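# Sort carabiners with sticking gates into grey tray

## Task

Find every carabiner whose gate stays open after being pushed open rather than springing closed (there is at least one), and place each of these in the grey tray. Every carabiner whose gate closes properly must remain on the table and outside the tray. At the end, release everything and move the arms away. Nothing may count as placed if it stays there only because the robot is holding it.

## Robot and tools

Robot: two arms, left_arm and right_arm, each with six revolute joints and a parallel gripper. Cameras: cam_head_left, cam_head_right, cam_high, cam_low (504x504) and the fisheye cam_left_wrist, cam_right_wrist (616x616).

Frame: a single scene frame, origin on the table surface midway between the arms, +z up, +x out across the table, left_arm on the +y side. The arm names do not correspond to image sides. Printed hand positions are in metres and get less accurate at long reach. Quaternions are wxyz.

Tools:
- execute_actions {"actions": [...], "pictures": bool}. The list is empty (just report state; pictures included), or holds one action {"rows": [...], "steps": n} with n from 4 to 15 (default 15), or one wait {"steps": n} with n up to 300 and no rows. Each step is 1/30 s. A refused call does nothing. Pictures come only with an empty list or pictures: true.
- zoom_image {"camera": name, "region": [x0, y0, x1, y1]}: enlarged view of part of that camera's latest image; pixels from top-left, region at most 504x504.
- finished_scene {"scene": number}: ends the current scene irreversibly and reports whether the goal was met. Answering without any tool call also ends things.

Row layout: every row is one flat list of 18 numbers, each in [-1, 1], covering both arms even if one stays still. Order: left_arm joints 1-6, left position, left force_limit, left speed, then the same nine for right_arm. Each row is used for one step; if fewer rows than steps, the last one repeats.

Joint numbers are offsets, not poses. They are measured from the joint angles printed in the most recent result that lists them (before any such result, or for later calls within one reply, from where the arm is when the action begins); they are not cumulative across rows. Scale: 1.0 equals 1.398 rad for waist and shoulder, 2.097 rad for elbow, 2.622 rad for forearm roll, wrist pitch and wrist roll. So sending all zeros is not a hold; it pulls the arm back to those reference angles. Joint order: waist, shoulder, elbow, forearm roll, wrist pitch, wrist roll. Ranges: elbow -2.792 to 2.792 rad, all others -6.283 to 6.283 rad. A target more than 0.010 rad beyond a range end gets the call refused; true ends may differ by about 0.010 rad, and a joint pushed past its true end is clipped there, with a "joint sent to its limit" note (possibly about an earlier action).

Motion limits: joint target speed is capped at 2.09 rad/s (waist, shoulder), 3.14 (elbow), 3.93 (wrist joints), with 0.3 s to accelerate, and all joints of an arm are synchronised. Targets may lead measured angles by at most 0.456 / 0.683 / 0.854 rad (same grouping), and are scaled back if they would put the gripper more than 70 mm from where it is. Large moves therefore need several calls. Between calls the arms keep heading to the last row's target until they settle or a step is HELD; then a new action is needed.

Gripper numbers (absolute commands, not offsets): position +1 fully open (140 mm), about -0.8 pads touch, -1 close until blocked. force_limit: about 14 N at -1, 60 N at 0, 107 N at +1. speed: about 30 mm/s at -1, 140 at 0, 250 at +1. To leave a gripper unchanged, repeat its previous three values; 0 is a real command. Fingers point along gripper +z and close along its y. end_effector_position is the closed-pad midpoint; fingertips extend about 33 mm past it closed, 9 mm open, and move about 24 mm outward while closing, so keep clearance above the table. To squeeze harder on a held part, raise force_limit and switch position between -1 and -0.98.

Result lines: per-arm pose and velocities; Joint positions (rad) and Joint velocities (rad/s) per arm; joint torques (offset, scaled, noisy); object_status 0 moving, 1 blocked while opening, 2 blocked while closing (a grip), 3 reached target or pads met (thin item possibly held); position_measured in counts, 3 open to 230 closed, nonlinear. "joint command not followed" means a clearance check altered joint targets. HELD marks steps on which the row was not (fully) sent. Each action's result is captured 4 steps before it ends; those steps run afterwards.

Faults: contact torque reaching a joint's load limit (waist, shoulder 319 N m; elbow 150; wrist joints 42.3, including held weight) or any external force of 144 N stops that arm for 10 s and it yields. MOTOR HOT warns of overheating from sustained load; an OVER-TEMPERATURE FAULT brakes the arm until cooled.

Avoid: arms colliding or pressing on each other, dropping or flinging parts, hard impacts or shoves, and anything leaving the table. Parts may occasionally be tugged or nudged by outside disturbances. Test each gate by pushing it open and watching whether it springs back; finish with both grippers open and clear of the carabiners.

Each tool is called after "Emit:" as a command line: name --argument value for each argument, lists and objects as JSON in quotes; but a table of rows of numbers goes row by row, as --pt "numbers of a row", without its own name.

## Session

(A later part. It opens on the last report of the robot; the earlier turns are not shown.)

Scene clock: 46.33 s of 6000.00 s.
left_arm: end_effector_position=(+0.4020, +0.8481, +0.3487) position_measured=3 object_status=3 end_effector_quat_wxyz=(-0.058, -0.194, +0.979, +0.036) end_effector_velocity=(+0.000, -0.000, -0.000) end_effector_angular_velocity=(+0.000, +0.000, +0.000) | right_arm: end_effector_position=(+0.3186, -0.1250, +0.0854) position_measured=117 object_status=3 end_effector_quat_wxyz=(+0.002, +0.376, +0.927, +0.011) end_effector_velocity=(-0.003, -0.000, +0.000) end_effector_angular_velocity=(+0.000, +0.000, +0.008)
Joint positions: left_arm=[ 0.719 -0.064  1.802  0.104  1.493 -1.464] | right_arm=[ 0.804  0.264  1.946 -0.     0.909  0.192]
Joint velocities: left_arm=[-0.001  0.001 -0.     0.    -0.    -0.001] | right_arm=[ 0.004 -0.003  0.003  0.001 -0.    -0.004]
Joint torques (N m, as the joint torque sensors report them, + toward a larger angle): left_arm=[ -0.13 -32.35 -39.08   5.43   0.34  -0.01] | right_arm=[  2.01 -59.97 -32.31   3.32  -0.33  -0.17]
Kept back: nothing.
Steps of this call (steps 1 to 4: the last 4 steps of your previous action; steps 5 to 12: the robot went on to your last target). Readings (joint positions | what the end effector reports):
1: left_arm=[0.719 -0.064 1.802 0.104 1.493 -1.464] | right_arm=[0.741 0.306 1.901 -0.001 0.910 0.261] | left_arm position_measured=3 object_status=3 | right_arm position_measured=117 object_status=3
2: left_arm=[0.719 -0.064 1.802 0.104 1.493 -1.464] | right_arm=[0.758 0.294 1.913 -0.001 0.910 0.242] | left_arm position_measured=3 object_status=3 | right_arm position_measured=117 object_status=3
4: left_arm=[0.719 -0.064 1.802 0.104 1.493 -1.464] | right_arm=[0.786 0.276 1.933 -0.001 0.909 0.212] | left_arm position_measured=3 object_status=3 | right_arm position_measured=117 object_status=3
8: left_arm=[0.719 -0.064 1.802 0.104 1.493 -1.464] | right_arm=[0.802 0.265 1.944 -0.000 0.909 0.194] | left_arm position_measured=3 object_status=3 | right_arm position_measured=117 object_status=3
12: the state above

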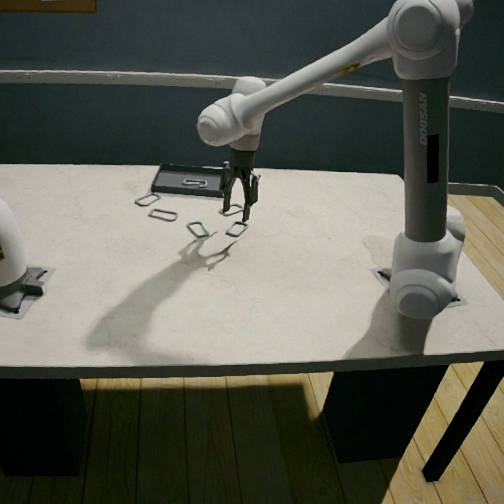

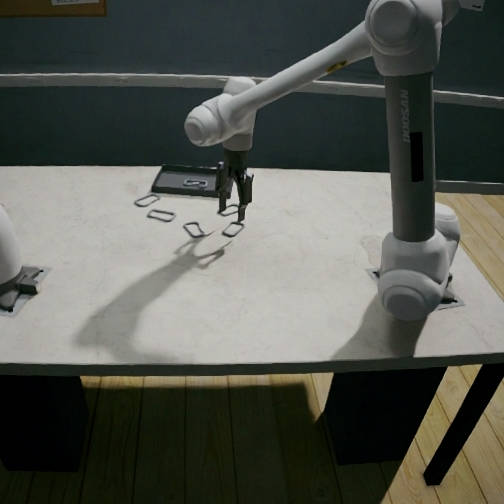

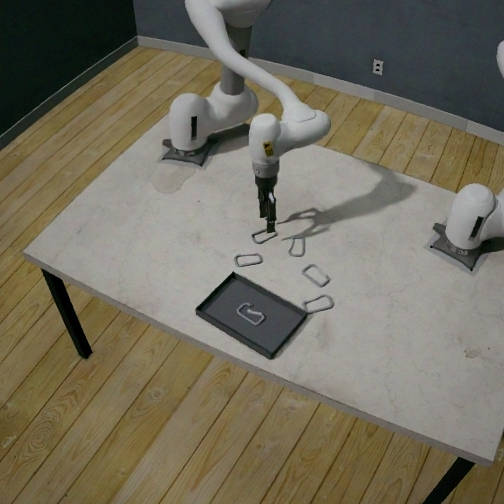

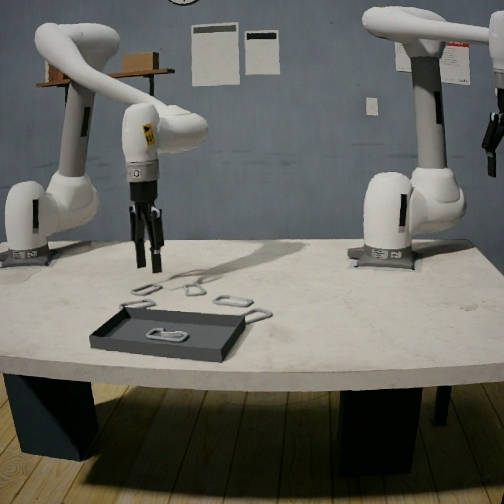

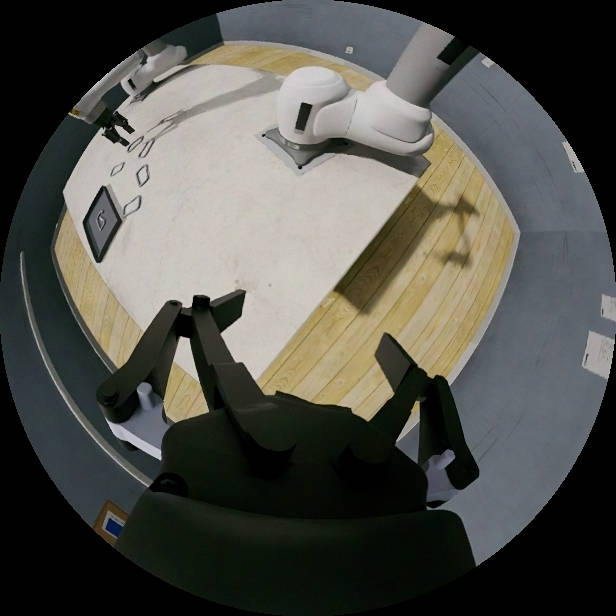

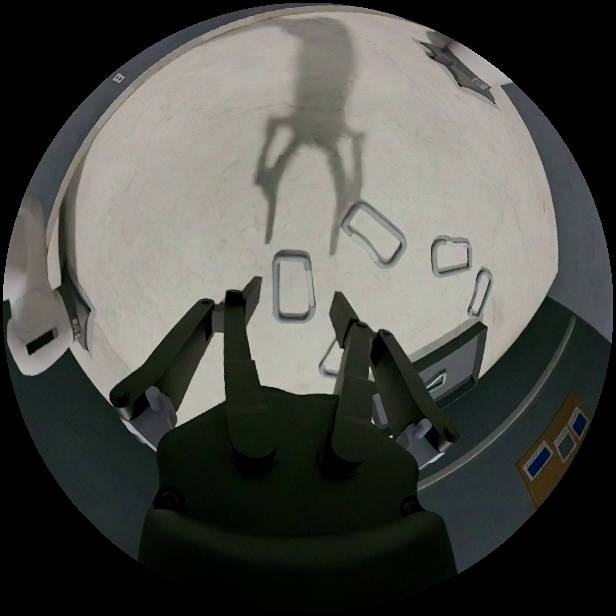

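Emit:
execute_actions --actions '[{"rows":[[0,0,0,0,0,0,1,-0.3,0.6,-0.0184,0.0133,0.0168,0,-0.0206,-0.0098,0.1,0,0.25]],"steps":15}]' --pictures false

Emit:
execute_actions --actions '[{"steps":5}]' --pictures true

Emit:
zoom_image --camera "cam_right_wrist" --region '[210,220,450,400]'

Scene clock: 46.93 s of 6000.00 s.
left_arm: end_effector_position=(+0.4020, +0.8481, +0.3487) position_measured=3 object_status=3 end_effector_quat_wxyz=(-0.058, -0.194, +0.979, +0.036) end_effector_velocity=(+0.001, +0.000, -0.001) end_effector_angular_velocity=(-0.000, +0.003, -0.000) | right_arm: end_effector_position=(+0.3278, -0.1389, +0.0590) position_measured=117 object_status=3 end_effector_quat_wxyz=(+0.003, +0.376, +0.927, +0.011) end_effector_velocity=(+0.001, -0.003, -0.006) end_effector_angular_velocity=(-0.002, +0.002, -0.001)
Joint positions: left_arm=[ 0.719 -0.064  1.802  0.104  1.493 -1.464] | right_arm=[ 0.778  0.282  1.98  -0.     0.856  0.167]
Joint velocities: left_arm=[-0.001  0.003  0.     0.001 -0.    -0.001] | right_arm=[-0.005  0.005  0.006  0.    -0.008 -0.004]
Joint torques (N m, as the joint torque sensors report them, + toward a larger angle): left_arm=[ -0.03 -32.35 -39.21   5.43   0.29   0.03] | right_arm=[  2.01 -61.43 -32.1    3.33  -0.23  -0.41]
Steps of this call (steps 1 to 7: the robot went on to your last target; steps 8 to 18: the first 11 steps of this action). Readings (joint positions | what the end effector reports):
8: left_arm=[0.719 -0.064 1.802 0.104 1.493 -1.464] | right_arm=[0.804 0.264 1.946 -0.000 0.909 0.192] | left_arm position_measured=3 object_status=3 | right_arm position_measured=117 object_status=3
9: left_arm=[0.719 -0.064 1.802 0.104 1.493 -1.464] | right_arm=[0.801 0.265 1.950 -0.000 0.902 0.189] | left_arm position_measured=3 object_status=3 | right_arm position_measured=117 object_status=3
11: left_arm=[0.719 -0.064 1.802 0.104 1.493 -1.464] | right_arm=[0.788 0.275 1.969 -0.000 0.875 0.176] | left_arm position_measured=3 object_status=3 | right_arm position_measured=117 object_status=3
15: left_arm=[0.719 -0.064 1.802 0.104 1.493 -1.464] | right_arm=[0.779 0.281 1.979 -0.000 0.858 0.168] | left_arm position_measured=3 object_status=3 | right_arm position_measured=117 object_status=3
18: the state above

Scene clock: 47.10 s of 6000.00 s.
left_arm: end_effector_position=(+0.4020, +0.8481, +0.3487) position_measured=3 object_status=3 end_effector_quat_wxyz=(-0.058, -0.194, +0.979, +0.036) end_effector_velocity=(-0.000, +0.000, +0.000) end_effector_angular_velocity=(+0.000, -0.000, +0.000) | right_arm: end_effector_position=(+0.3280, -0.1392, +0.0587) position_measured=117 object_status=3 end_effector_quat_wxyz=(+0.003, +0.376, +0.927, +0.011) end_effector_velocity=(+0.000, -0.000, -0.000) end_effector_angular_velocity=(+0.000, -0.000, +0.001)
Joint positions: left_arm=[ 0.719 -0.064  1.802  0.104  1.493 -1.464] | right_arm=[ 0.778  0.282  1.981 -0.     0.855  0.166]
Joint velocities: left_arm=[ 0.    -0.001 -0.     0.     0.     0.   ] | right_arm=[-0.    -0.     0.001 -0.    -0.001 -0.001]
Joint torques (N m, as the joint torque sensors report them, + toward a larger angle): left_arm=[ -0.62 -32.16 -39.16   5.42   0.43   0.01] | right_arm=[  3.84 -61.94 -31.59   3.47  -0.22  -0.21]
Kept back: nothing.
Steps of this call (steps 1 to 4: the last 4 steps of your previous action; step 5: the robot went on to your last target). Readings (joint positions | what the end effector reports):
1: left_arm=[0.719 -0.064 1.802 0.104 1.493 -1.464] | right_arm=[0.778 0.282 1.981 -0.000 0.855 0.167] | left_arm position_measured=3 object_status=3 | right_arm position_measured=117 object_status=3
2: left_arm=[0.719 -0.064 1.802 0.104 1.493 -1.464] | right_arm=[0.778 0.282 1.981 -0.000 0.855 0.166] | left_arm position_measured=3 object_status=3 | right_arm position_measured=117 object_status=3
4: left_arm=[0.719 -0.064 1.802 0.104 1.493 -1.464] | right_arm=[0.778 0.282 1.981 -0.000 0.855 0.166] | left_arm position_measured=3 object_status=3 | right_arm position_measured=117 object_status=3
5: the state above

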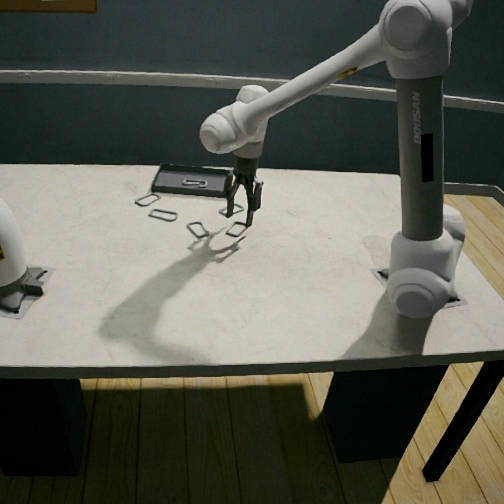

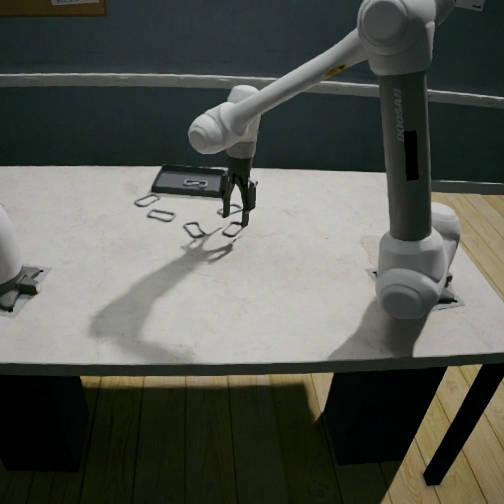

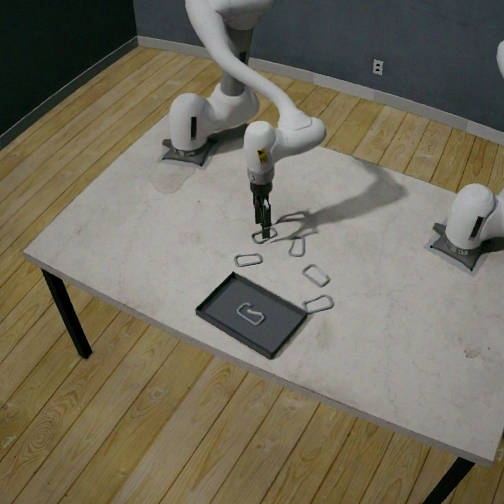

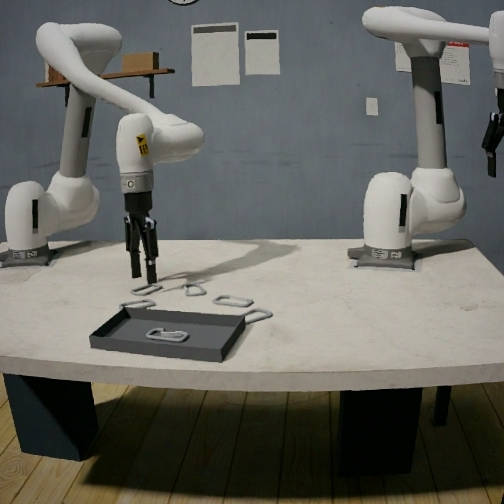

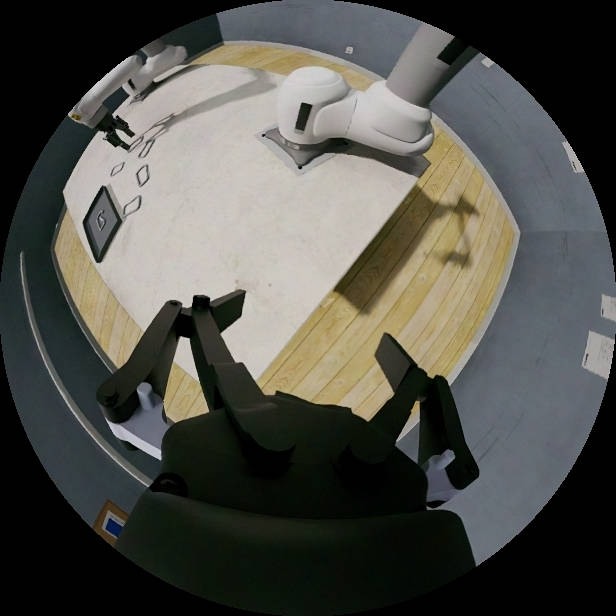

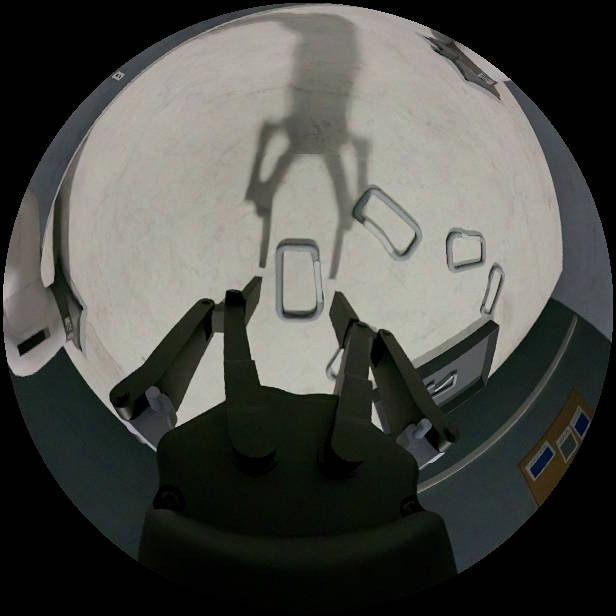

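Region (210, 220, 450, 400) of cam_right_wrist's 616x616 image, scaled by 2.100, with more detail than that image has; it fills the top 378 rows of this view, and the rest is white.

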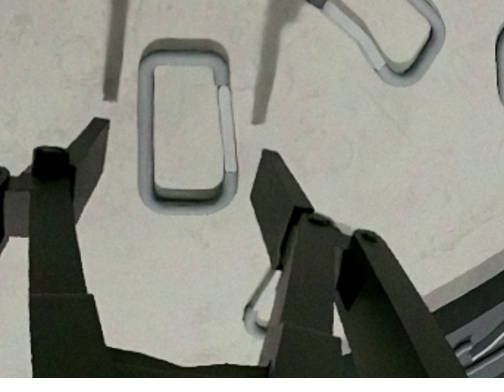

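Emit:
execute_actions --actions '[{"rows":[[0,0,0,0,0,0,1,-0.3,0.6,0,0.0115,0.005,0,-0.0101,0,0.1,0,0.25]],"steps":12}]' --pictures false

Emit:
execute_actions --actions '[{"steps":4}]' --pictures true

Emit:
zoom_image --camera "cam_right_wrist" --region '[210,220,450,400]'

Scene clock: 47.57 s of 6000.00 s.
left_arm: end_effector_position=(+0.4020, +0.8481, +0.3487) position_measured=3 object_status=3 end_effector_quat_wxyz=(-0.058, -0.194, +0.979, +0.036) end_effector_velocity=(-0.001, +0.001, +0.001) end_effector_angular_velocity=(+0.002, -0.000, -0.001) | right_arm: end_effector_position=(+0.3280, -0.1393, +0.0451) position_measured=117 object_status=3 end_effector_quat_wxyz=(+0.003, +0.376, +0.927, +0.011) end_effector_velocity=(+0.000, +0.000, -0.008) end_effector_angular_velocity=(+0.001, -0.001, +0.000)
Joint positions: left_arm=[ 0.719 -0.064  1.802  0.104  1.493 -1.464] | right_arm=[ 0.778  0.298  1.991 -0.001  0.83   0.166]
Joint velocities: left_arm=[ 0.    -0.001 -0.     0.002 -0.     0.001] | right_arm=[-0.     0.009  0.006  0.    -0.017 -0.   ]
Joint torques (N m, as the joint torque sensors report them, + toward a larger angle): left_arm=[ -0.23 -32.05 -39.56   5.33   0.4    0.01] | right_arm=[  2.37 -62.8  -29.36   3.62  -0.22  -0.23]
Steps of this call (steps 1 to 6: the robot went on to your last target; steps 7 to 14: the first 8 steps of this action). Readings (joint positions | what the end effector reports):
7: left_arm=[0.719 -0.064 1.802 0.104 1.493 -1.464] | right_arm=[0.778 0.283 1.981 -0.000 0.855 0.166] | left_arm position_measured=3 object_status=3 | right_arm position_measured=117 object_status=3
8: left_arm=[0.719 -0.064 1.802 0.104 1.493 -1.464] | right_arm=[0.778 0.285 1.982 -0.000 0.850 0.166] | left_arm position_measured=3 object_status=3 | right_arm position_measured=117 object_status=3
10: left_arm=[0.719 -0.064 1.802 0.104 1.493 -1.464] | right_arm=[0.778 0.294 1.988 -0.001 0.837 0.166] | left_arm position_measured=3 object_status=3 | right_arm position_measured=117 object_status=3
14: the state above

Scene clock: 47.70 s of 6000.00 s.
left_arm: end_effector_position=(+0.4020, +0.8481, +0.3487) position_measured=3 object_status=3 end_effector_quat_wxyz=(-0.058, -0.194, +0.979, +0.036) end_effector_velocity=(-0.000, +0.001, +0.000) end_effector_angular_velocity=(+0.000, -0.000, +0.002) | right_arm: end_effector_position=(+0.3280, -0.1393, +0.0446) position_measured=117 object_status=3 end_effector_quat_wxyz=(+0.003, +0.376, +0.927, +0.011) end_effector_velocity=(-0.000, +0.000, -0.001) end_effector_angular_velocity=(+0.001, -0.000, -0.000)
Joint positions: left_arm=[ 0.719 -0.064  1.802  0.104  1.493 -1.464] | right_arm=[ 0.778  0.298  1.991 -0.001  0.829  0.166]
Joint velocities: left_arm=[ 0.001 -0.    -0.    -0.    -0.    -0.001] | right_arm=[ 0.     0.001  0.001  0.    -0.002  0.   ]
Joint torques (N m, as the joint torque sensors report them, + toward a larger angle): left_arm=[  0.46 -32.   -39.04   5.37   0.33  -0.04] | right_arm=[  3.99 -61.95 -29.98   3.53  -0.26  -0.23]
Kept back: nothing.
Steps of this call (steps 1 to 4: the last 4 steps of your previous action). Readings (joint positions | what the end effector reports):
1: left_arm=[0.719 -0.064 1.802 0.104 1.493 -1.464] | right_arm=[0.778 0.298 1.991 -0.001 0.829 0.166] | left_arm position_measured=3 object_status=3 | right_arm position_measured=117 object_status=3
2: left_arm=[0.719 -0.064 1.802 0.104 1.493 -1.464] | right_arm=[0.778 0.298 1.991 -0.001 0.829 0.166] | left_arm position_measured=3 object_status=3 | right_arm position_measured=117 object_status=3
4: the state above

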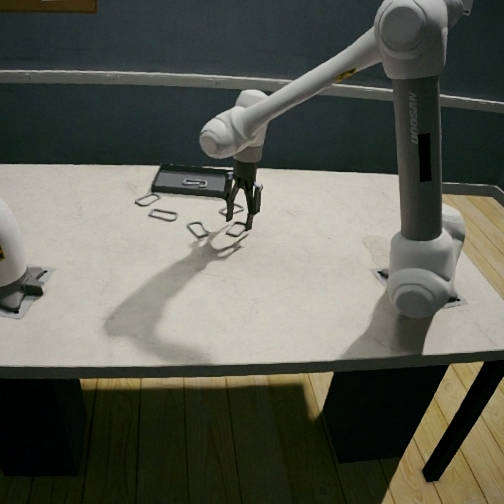

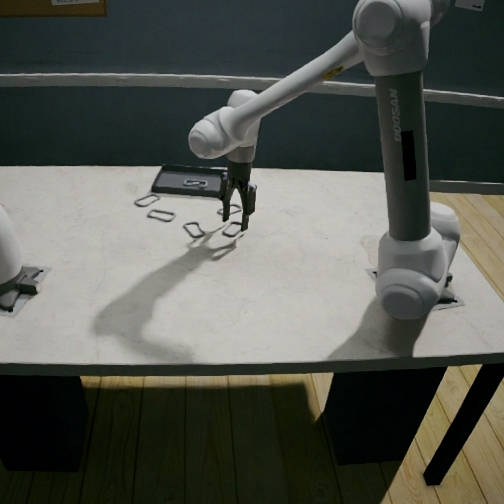

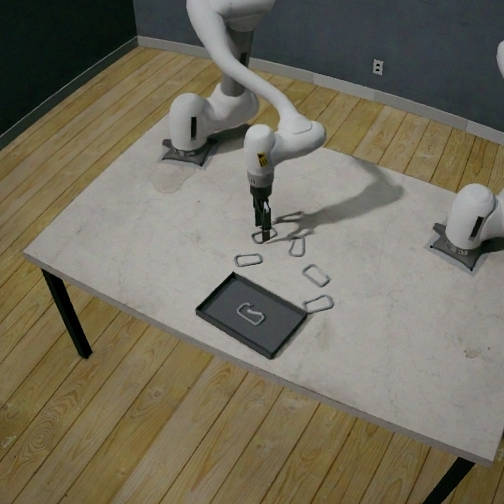

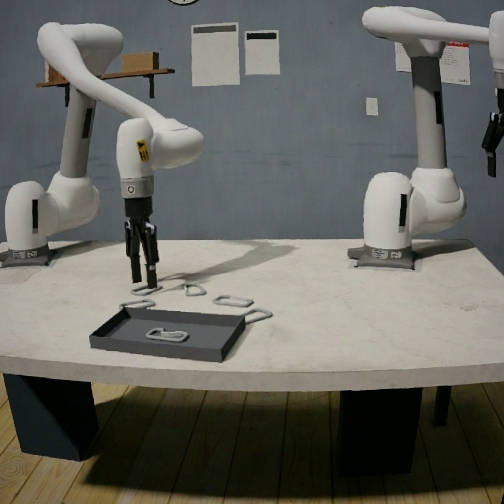

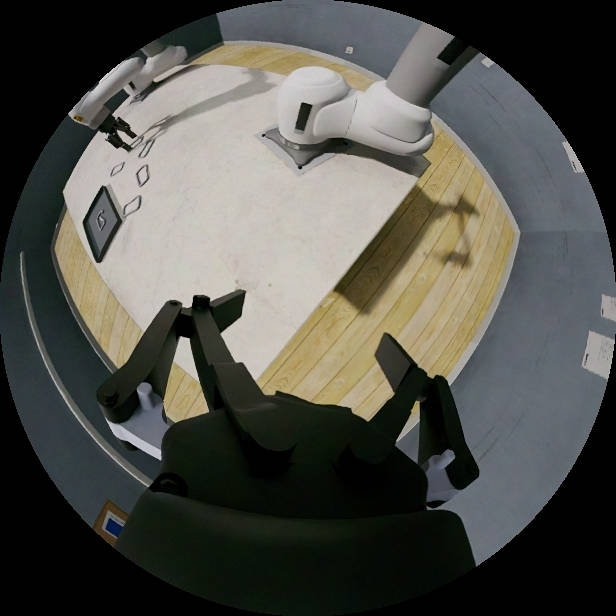

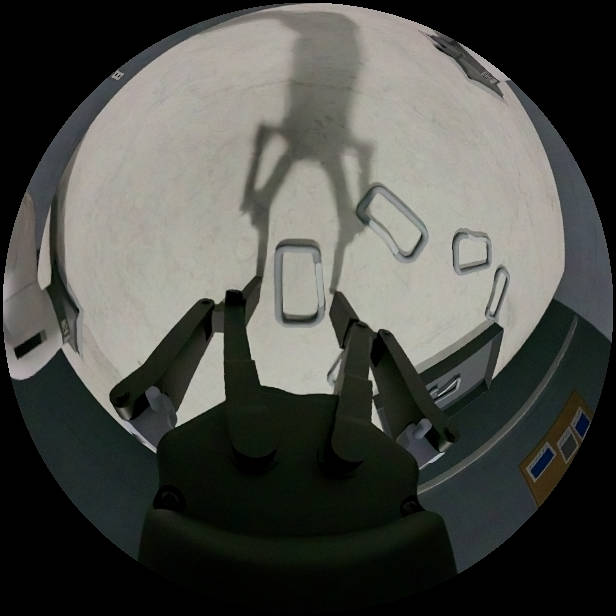

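Region (210, 220, 450, 400) of cam_right_wrist's 616x616 image, scaled by 2.100, with more detail than that image has; it fills the top 378 rows of this view, and the rest is white.

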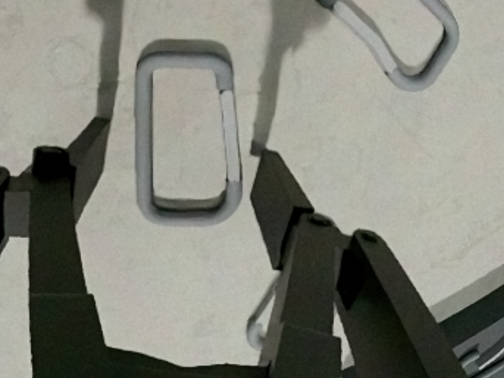

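Emit:
execute_actions --actions '[{"rows":[[0,0,0,0,0,0,1,-0.3,0.6,0,0.0024,0.001,0,-0.002,0,0.1,0,0.25],[0,0,0,0,0,0,1,-0.3,0.6,0,0.0024,0.001,0,-0.002,0,0.1,0,0.25],[0,0,0,0,0,0,1,-0.3,0.6,0,0.0024,0.001,0,-0.002,0,-0.36,0,0.25]],"steps":15}]' --pictures false

Emit:
execute_actions --actions '[{"steps":6}]' --pictures true

Emit:
zoom_image --camera "cam_right_wrist" --region '[210,220,450,400]'

Emit:
execute_actions --actions '[{"rows":[[0,0,0,0,0,0,1,-0.3,0.6,0,-0.003,0,0,0.0016,0,0.1,0,0.8]],"steps":14}]' --pictures true

Emit:
zoom_image --camera "cam_right_wrist" --region '[210,220,450,400]'

Scene clock: 48.30 s of 6000.00 s.
left_arm: end_effector_position=(+0.4020, +0.8481, +0.3487) position_measured=3 object_status=3 end_effector_quat_wxyz=(-0.058, -0.194, +0.979, +0.036) end_effector_velocity=(+0.000, -0.000, -0.000) end_effector_angular_velocity=(-0.001, +0.000, +0.000) | right_arm: end_effector_position=(+0.3279, -0.1394, +0.0418) position_measured=174 object_status=0 end_effector_quat_wxyz=(+0.003, +0.376, +0.927, +0.011) end_effector_velocity=(-0.000, -0.000, -0.001) end_effector_angular_velocity=(-0.000, +0.001, +0.001)
Joint positions: left_arm=[ 0.719 -0.064  1.802  0.104  1.493 -1.464] | right_arm=[ 0.778  0.302  1.993 -0.001  0.824  0.166]
Joint velocities: left_arm=[ 0.     0.001 -0.    -0.001  0.     0.   ] | right_arm=[ 0.     0.001  0.001  0.001 -0.001 -0.001]
Joint torques (N m, as the joint torque sensors report them, + toward a larger angle): left_arm=[  0.01 -31.48 -38.79   5.41   0.4    0.02] | right_arm=[  4.76 -63.47 -28.88   3.44  -0.03  -0.45]
Steps of this call (steps 1 to 7: the robot went on to your last target; steps 8 to 18: the first 11 steps of this action). Readings (joint positions | what the end effector reports):
8: left_arm=[0.719 -0.064 1.802 0.104 1.493 -1.464] | right_arm=[0.778 0.299 1.991 -0.001 0.829 0.166] | left_arm position_measured=3 object_status=3 | right_arm position_measured=117 object_status=3
9: left_arm=[0.719 -0.064 1.802 0.104 1.493 -1.464] | right_arm=[0.778 0.299 1.992 -0.001 0.827 0.166] | left_arm position_measured=3 object_status=3 | right_arm position_measured=117 object_status=3
11: left_arm=[0.719 -0.064 1.802 0.104 1.493 -1.464] | right_arm=[0.778 0.301 1.993 -0.001 0.825 0.166] | left_arm position_measured=3 object_status=3 | right_arm position_measured=120 object_status=0
15: left_arm=[0.719 -0.064 1.802 0.104 1.493 -1.464] | right_arm=[0.778 0.302 1.993 -0.001 0.824 0.166] | left_arm position_measured=3 object_status=3 | right_arm position_measured=156 object_status=0
18: the state above

Scene clock: 48.50 s of 6000.00 s.
left_arm: end_effector_position=(+0.4020, +0.8481, +0.3487) position_measured=3 object_status=3 end_effector_quat_wxyz=(-0.058, -0.194, +0.979, +0.036) end_effector_velocity=(-0.001, +0.000, +0.001) end_effector_angular_velocity=(+0.001, -0.002, -0.001) | right_arm: end_effector_position=(+0.3279, -0.1394, +0.0417) position_measured=174 object_status=3 end_effector_quat_wxyz=(+0.003, +0.376, +0.927, +0.011) end_effector_velocity=(-0.000, -0.000, -0.001) end_effector_angular_velocity=(-0.001, +0.001, +0.000)
Joint positions: left_arm=[ 0.719 -0.064  1.802  0.104  1.493 -1.464] | right_arm=[ 0.778  0.302  1.993 -0.001  0.824  0.166]
Joint velocities: left_arm=[ 0.    -0.002 -0.     0.    -0.     0.002] | right_arm=[ 0.     0.002  0.    -0.    -0.     0.   ]
Joint torques (N m, as the joint torque sensors report them, + toward a larger angle): left_arm=[ -0.23 -32.31 -39.28   5.42   0.42   0.02] | right_arm=[  3.12 -61.83 -29.64   3.24  -0.06  -0.44]
Kept back: nothing.
Steps of this call (steps 1 to 4: the last 4 steps of your previous action; steps 5 to 6: the robot went on to your last target). Readings (joint positions | what the end effector reports):
1: left_arm=[0.719 -0.064 1.802 0.104 1.493 -1.464] | right_arm=[0.778 0.302 1.993 -0.001 0.824 0.166] | left_arm position_measured=3 object_status=3 | right_arm position_measured=174 object_status=0
2: left_arm=[0.719 -0.064 1.802 0.104 1.493 -1.464] | right_arm=[0.778 0.302 1.993 -0.001 0.824 0.166] | left_arm position_measured=3 object_status=3 | right_arm position_measured=174 object_status=0
4: left_arm=[0.719 -0.064 1.802 0.104 1.493 -1.464] | right_arm=[0.778 0.302 1.993 -0.001 0.824 0.166] | left_arm position_measured=3 object_status=3 | right_arm position_measured=174 object_status=0
6: the state above

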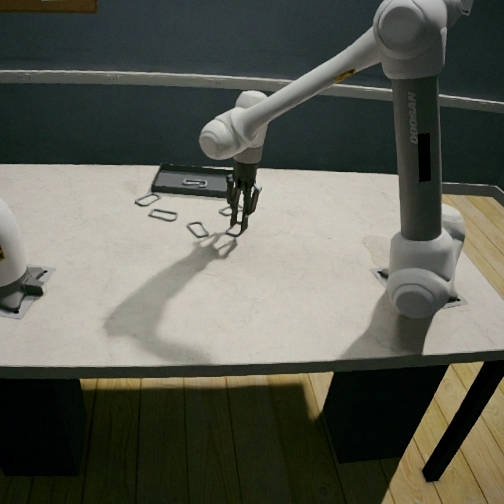

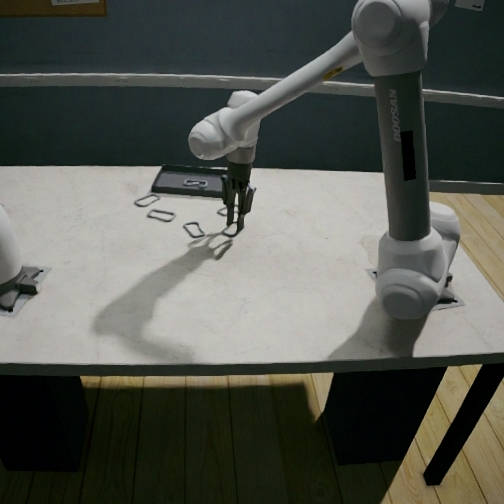

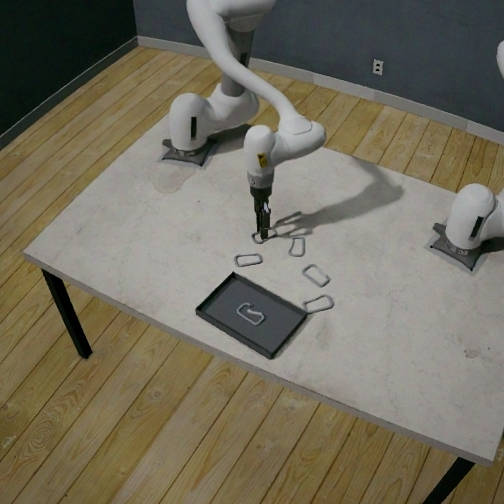

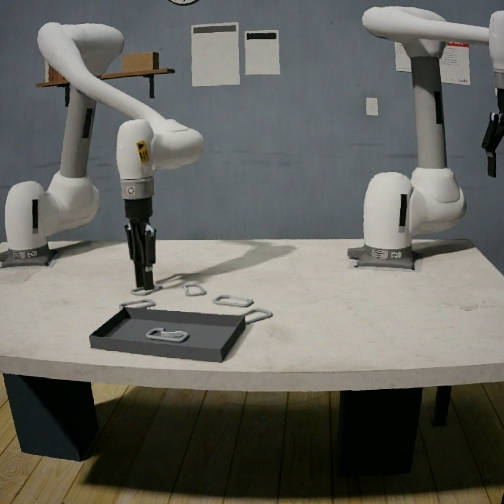

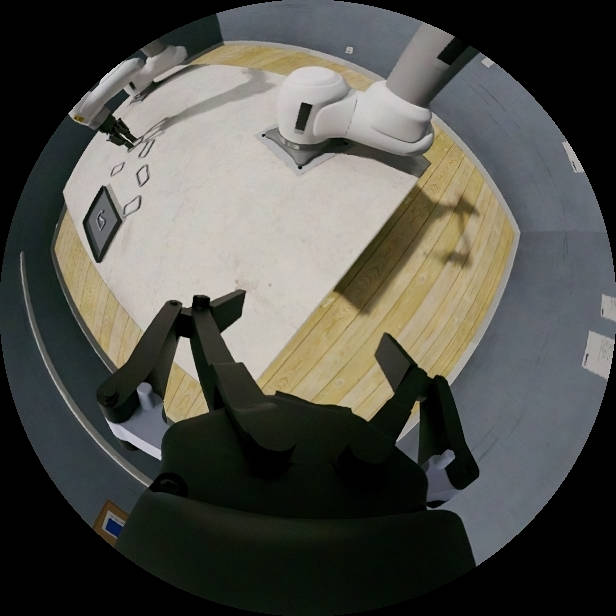

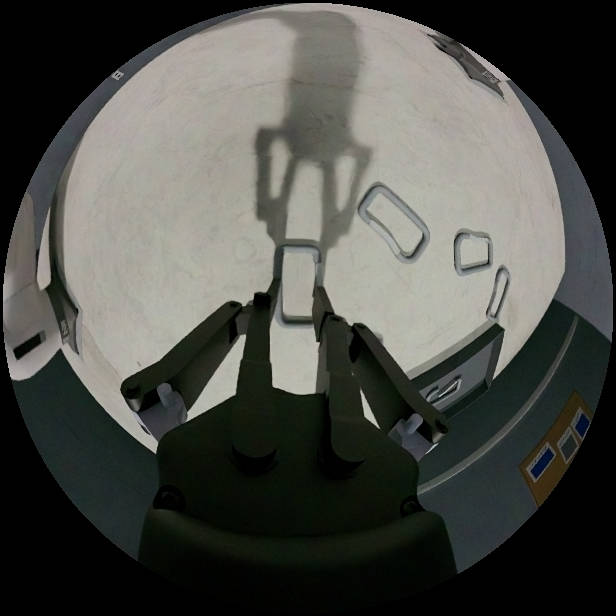

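Region (210, 220, 450, 400) of cam_right_wrist's 616x616 image, scaled by 2.100, with more detail than that image has; it fills the top 378 rows of this view, and the rest is white.

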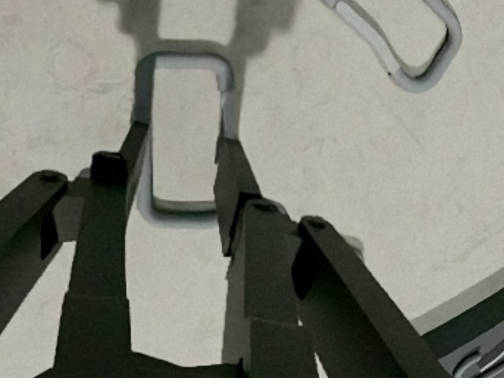

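Scene clock: 48.83 s of 6000.00 s.
left_arm: end_effector_position=(+0.4020, +0.8481, +0.3487) position_measured=3 object_status=3 end_effector_quat_wxyz=(-0.058, -0.194, +0.979, +0.036) end_effector_velocity=(+0.000, -0.000, +0.000) end_effector_angular_velocity=(+0.001, -0.000, +0.001) | right_arm: end_effector_position=(+0.3274, -0.1401, +0.0441) position_measured=117 object_status=0 end_effector_quat_wxyz=(+0.003, +0.376, +0.927, +0.011) end_effector_velocity=(-0.000, -0.001, +0.000) end_effector_angular_velocity=(-0.001, +0.000, -0.000)
Joint positions: left_arm=[ 0.719 -0.064  1.802  0.104  1.493 -1.464] | right_arm=[ 0.778  0.298  1.993 -0.001  0.828  0.166]
Joint velocities: left_arm=[-0.001 -0.     0.     0.     0.    -0.001] | right_arm=[-0.    -0.001  0.001 -0.     0.001  0.   ]
Joint torques (N m, as the joint torque sensors report them, + toward a larger angle): left_arm=[  0.11 -32.06 -39.03   5.43   0.39  -0.02] | right_arm=[  2.92 -62.77 -30.03   3.3    0.22  -0.22]
Steps of this call (steps 1 to 10: the first 10 steps of this action). Readings (joint positions | what the end effector reports):
1: left_arm=[0.719 -0.064 1.802 0.104 1.493 -1.464] | right_arm=[0.778 0.302 1.993 -0.001 0.824 0.166] | left_arm position_measured=3 object_status=3 | right_arm position_measured=174 object_status=0
2: left_arm=[0.719 -0.064 1.802 0.104 1.493 -1.464] | right_arm=[0.778 0.301 1.993 -0.001 0.824 0.166] | left_arm position_measured=3 object_status=3 | right_arm position_measured=170 object_status=0
4: left_arm=[0.719 -0.064 1.802 0.104 1.493 -1.464] | right_arm=[0.778 0.299 1.993 -0.001 0.826 0.166] | left_arm position_measured=3 object_status=3 | right_arm position_measured=145 object_status=0
8: left_arm=[0.719 -0.064 1.802 0.104 1.493 -1.464] | right_arm=[0.778 0.298 1.993 -0.001 0.828 0.166] | left_arm position_measured=3 object_status=3 | right_arm position_measured=117 object_status=0
10: the state above

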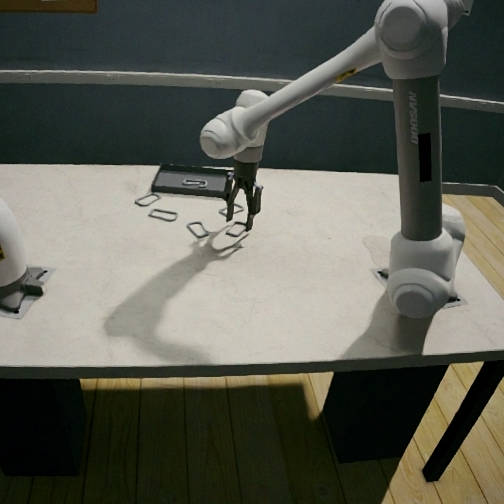

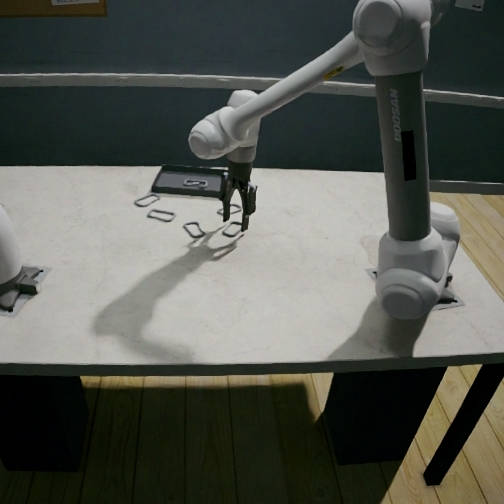

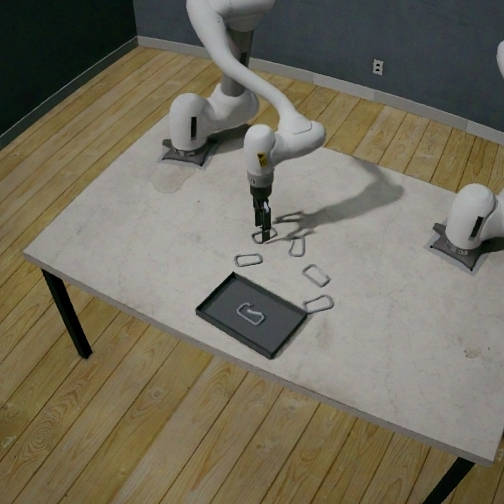

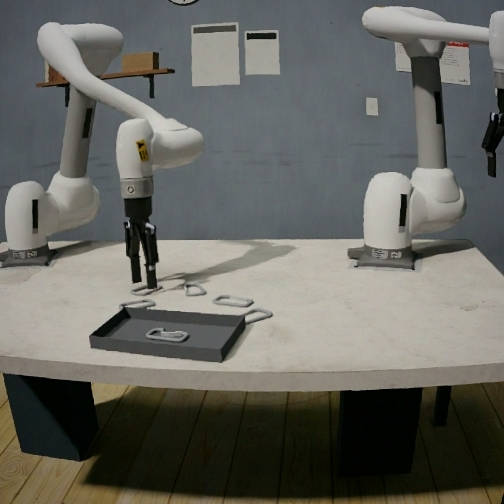

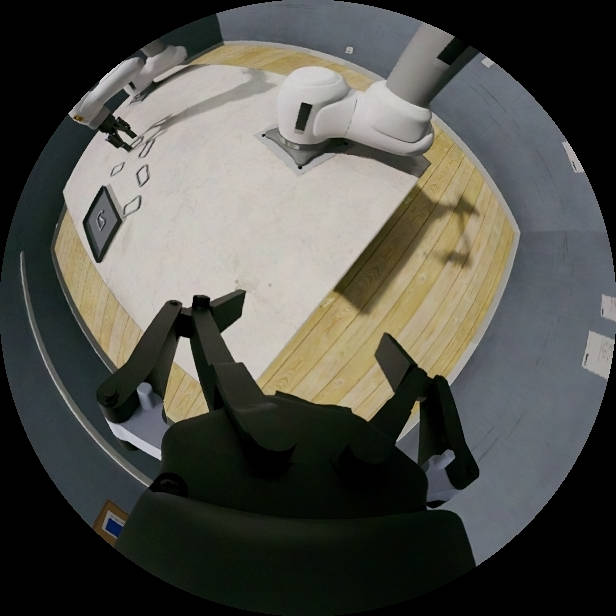

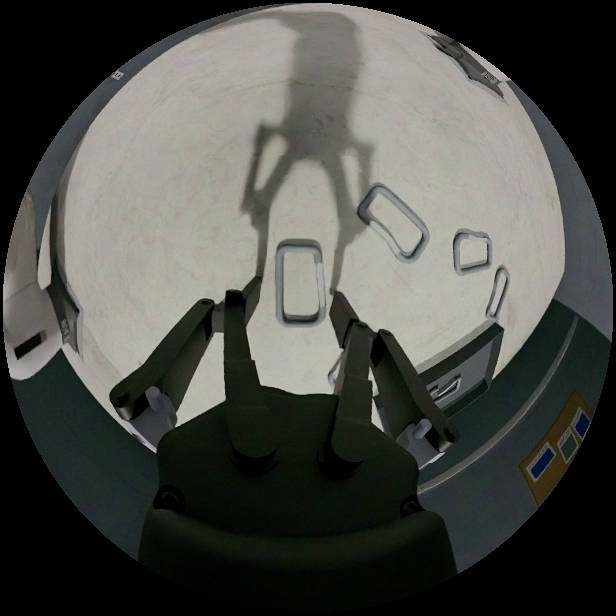

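Region (210, 220, 450, 400) of cam_right_wrist's 616x616 image, scaled by 2.100, with more detail than that image has; it fills the top 378 rows of this view, and the rest is white.

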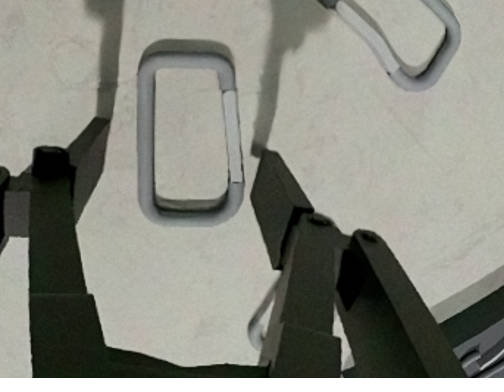

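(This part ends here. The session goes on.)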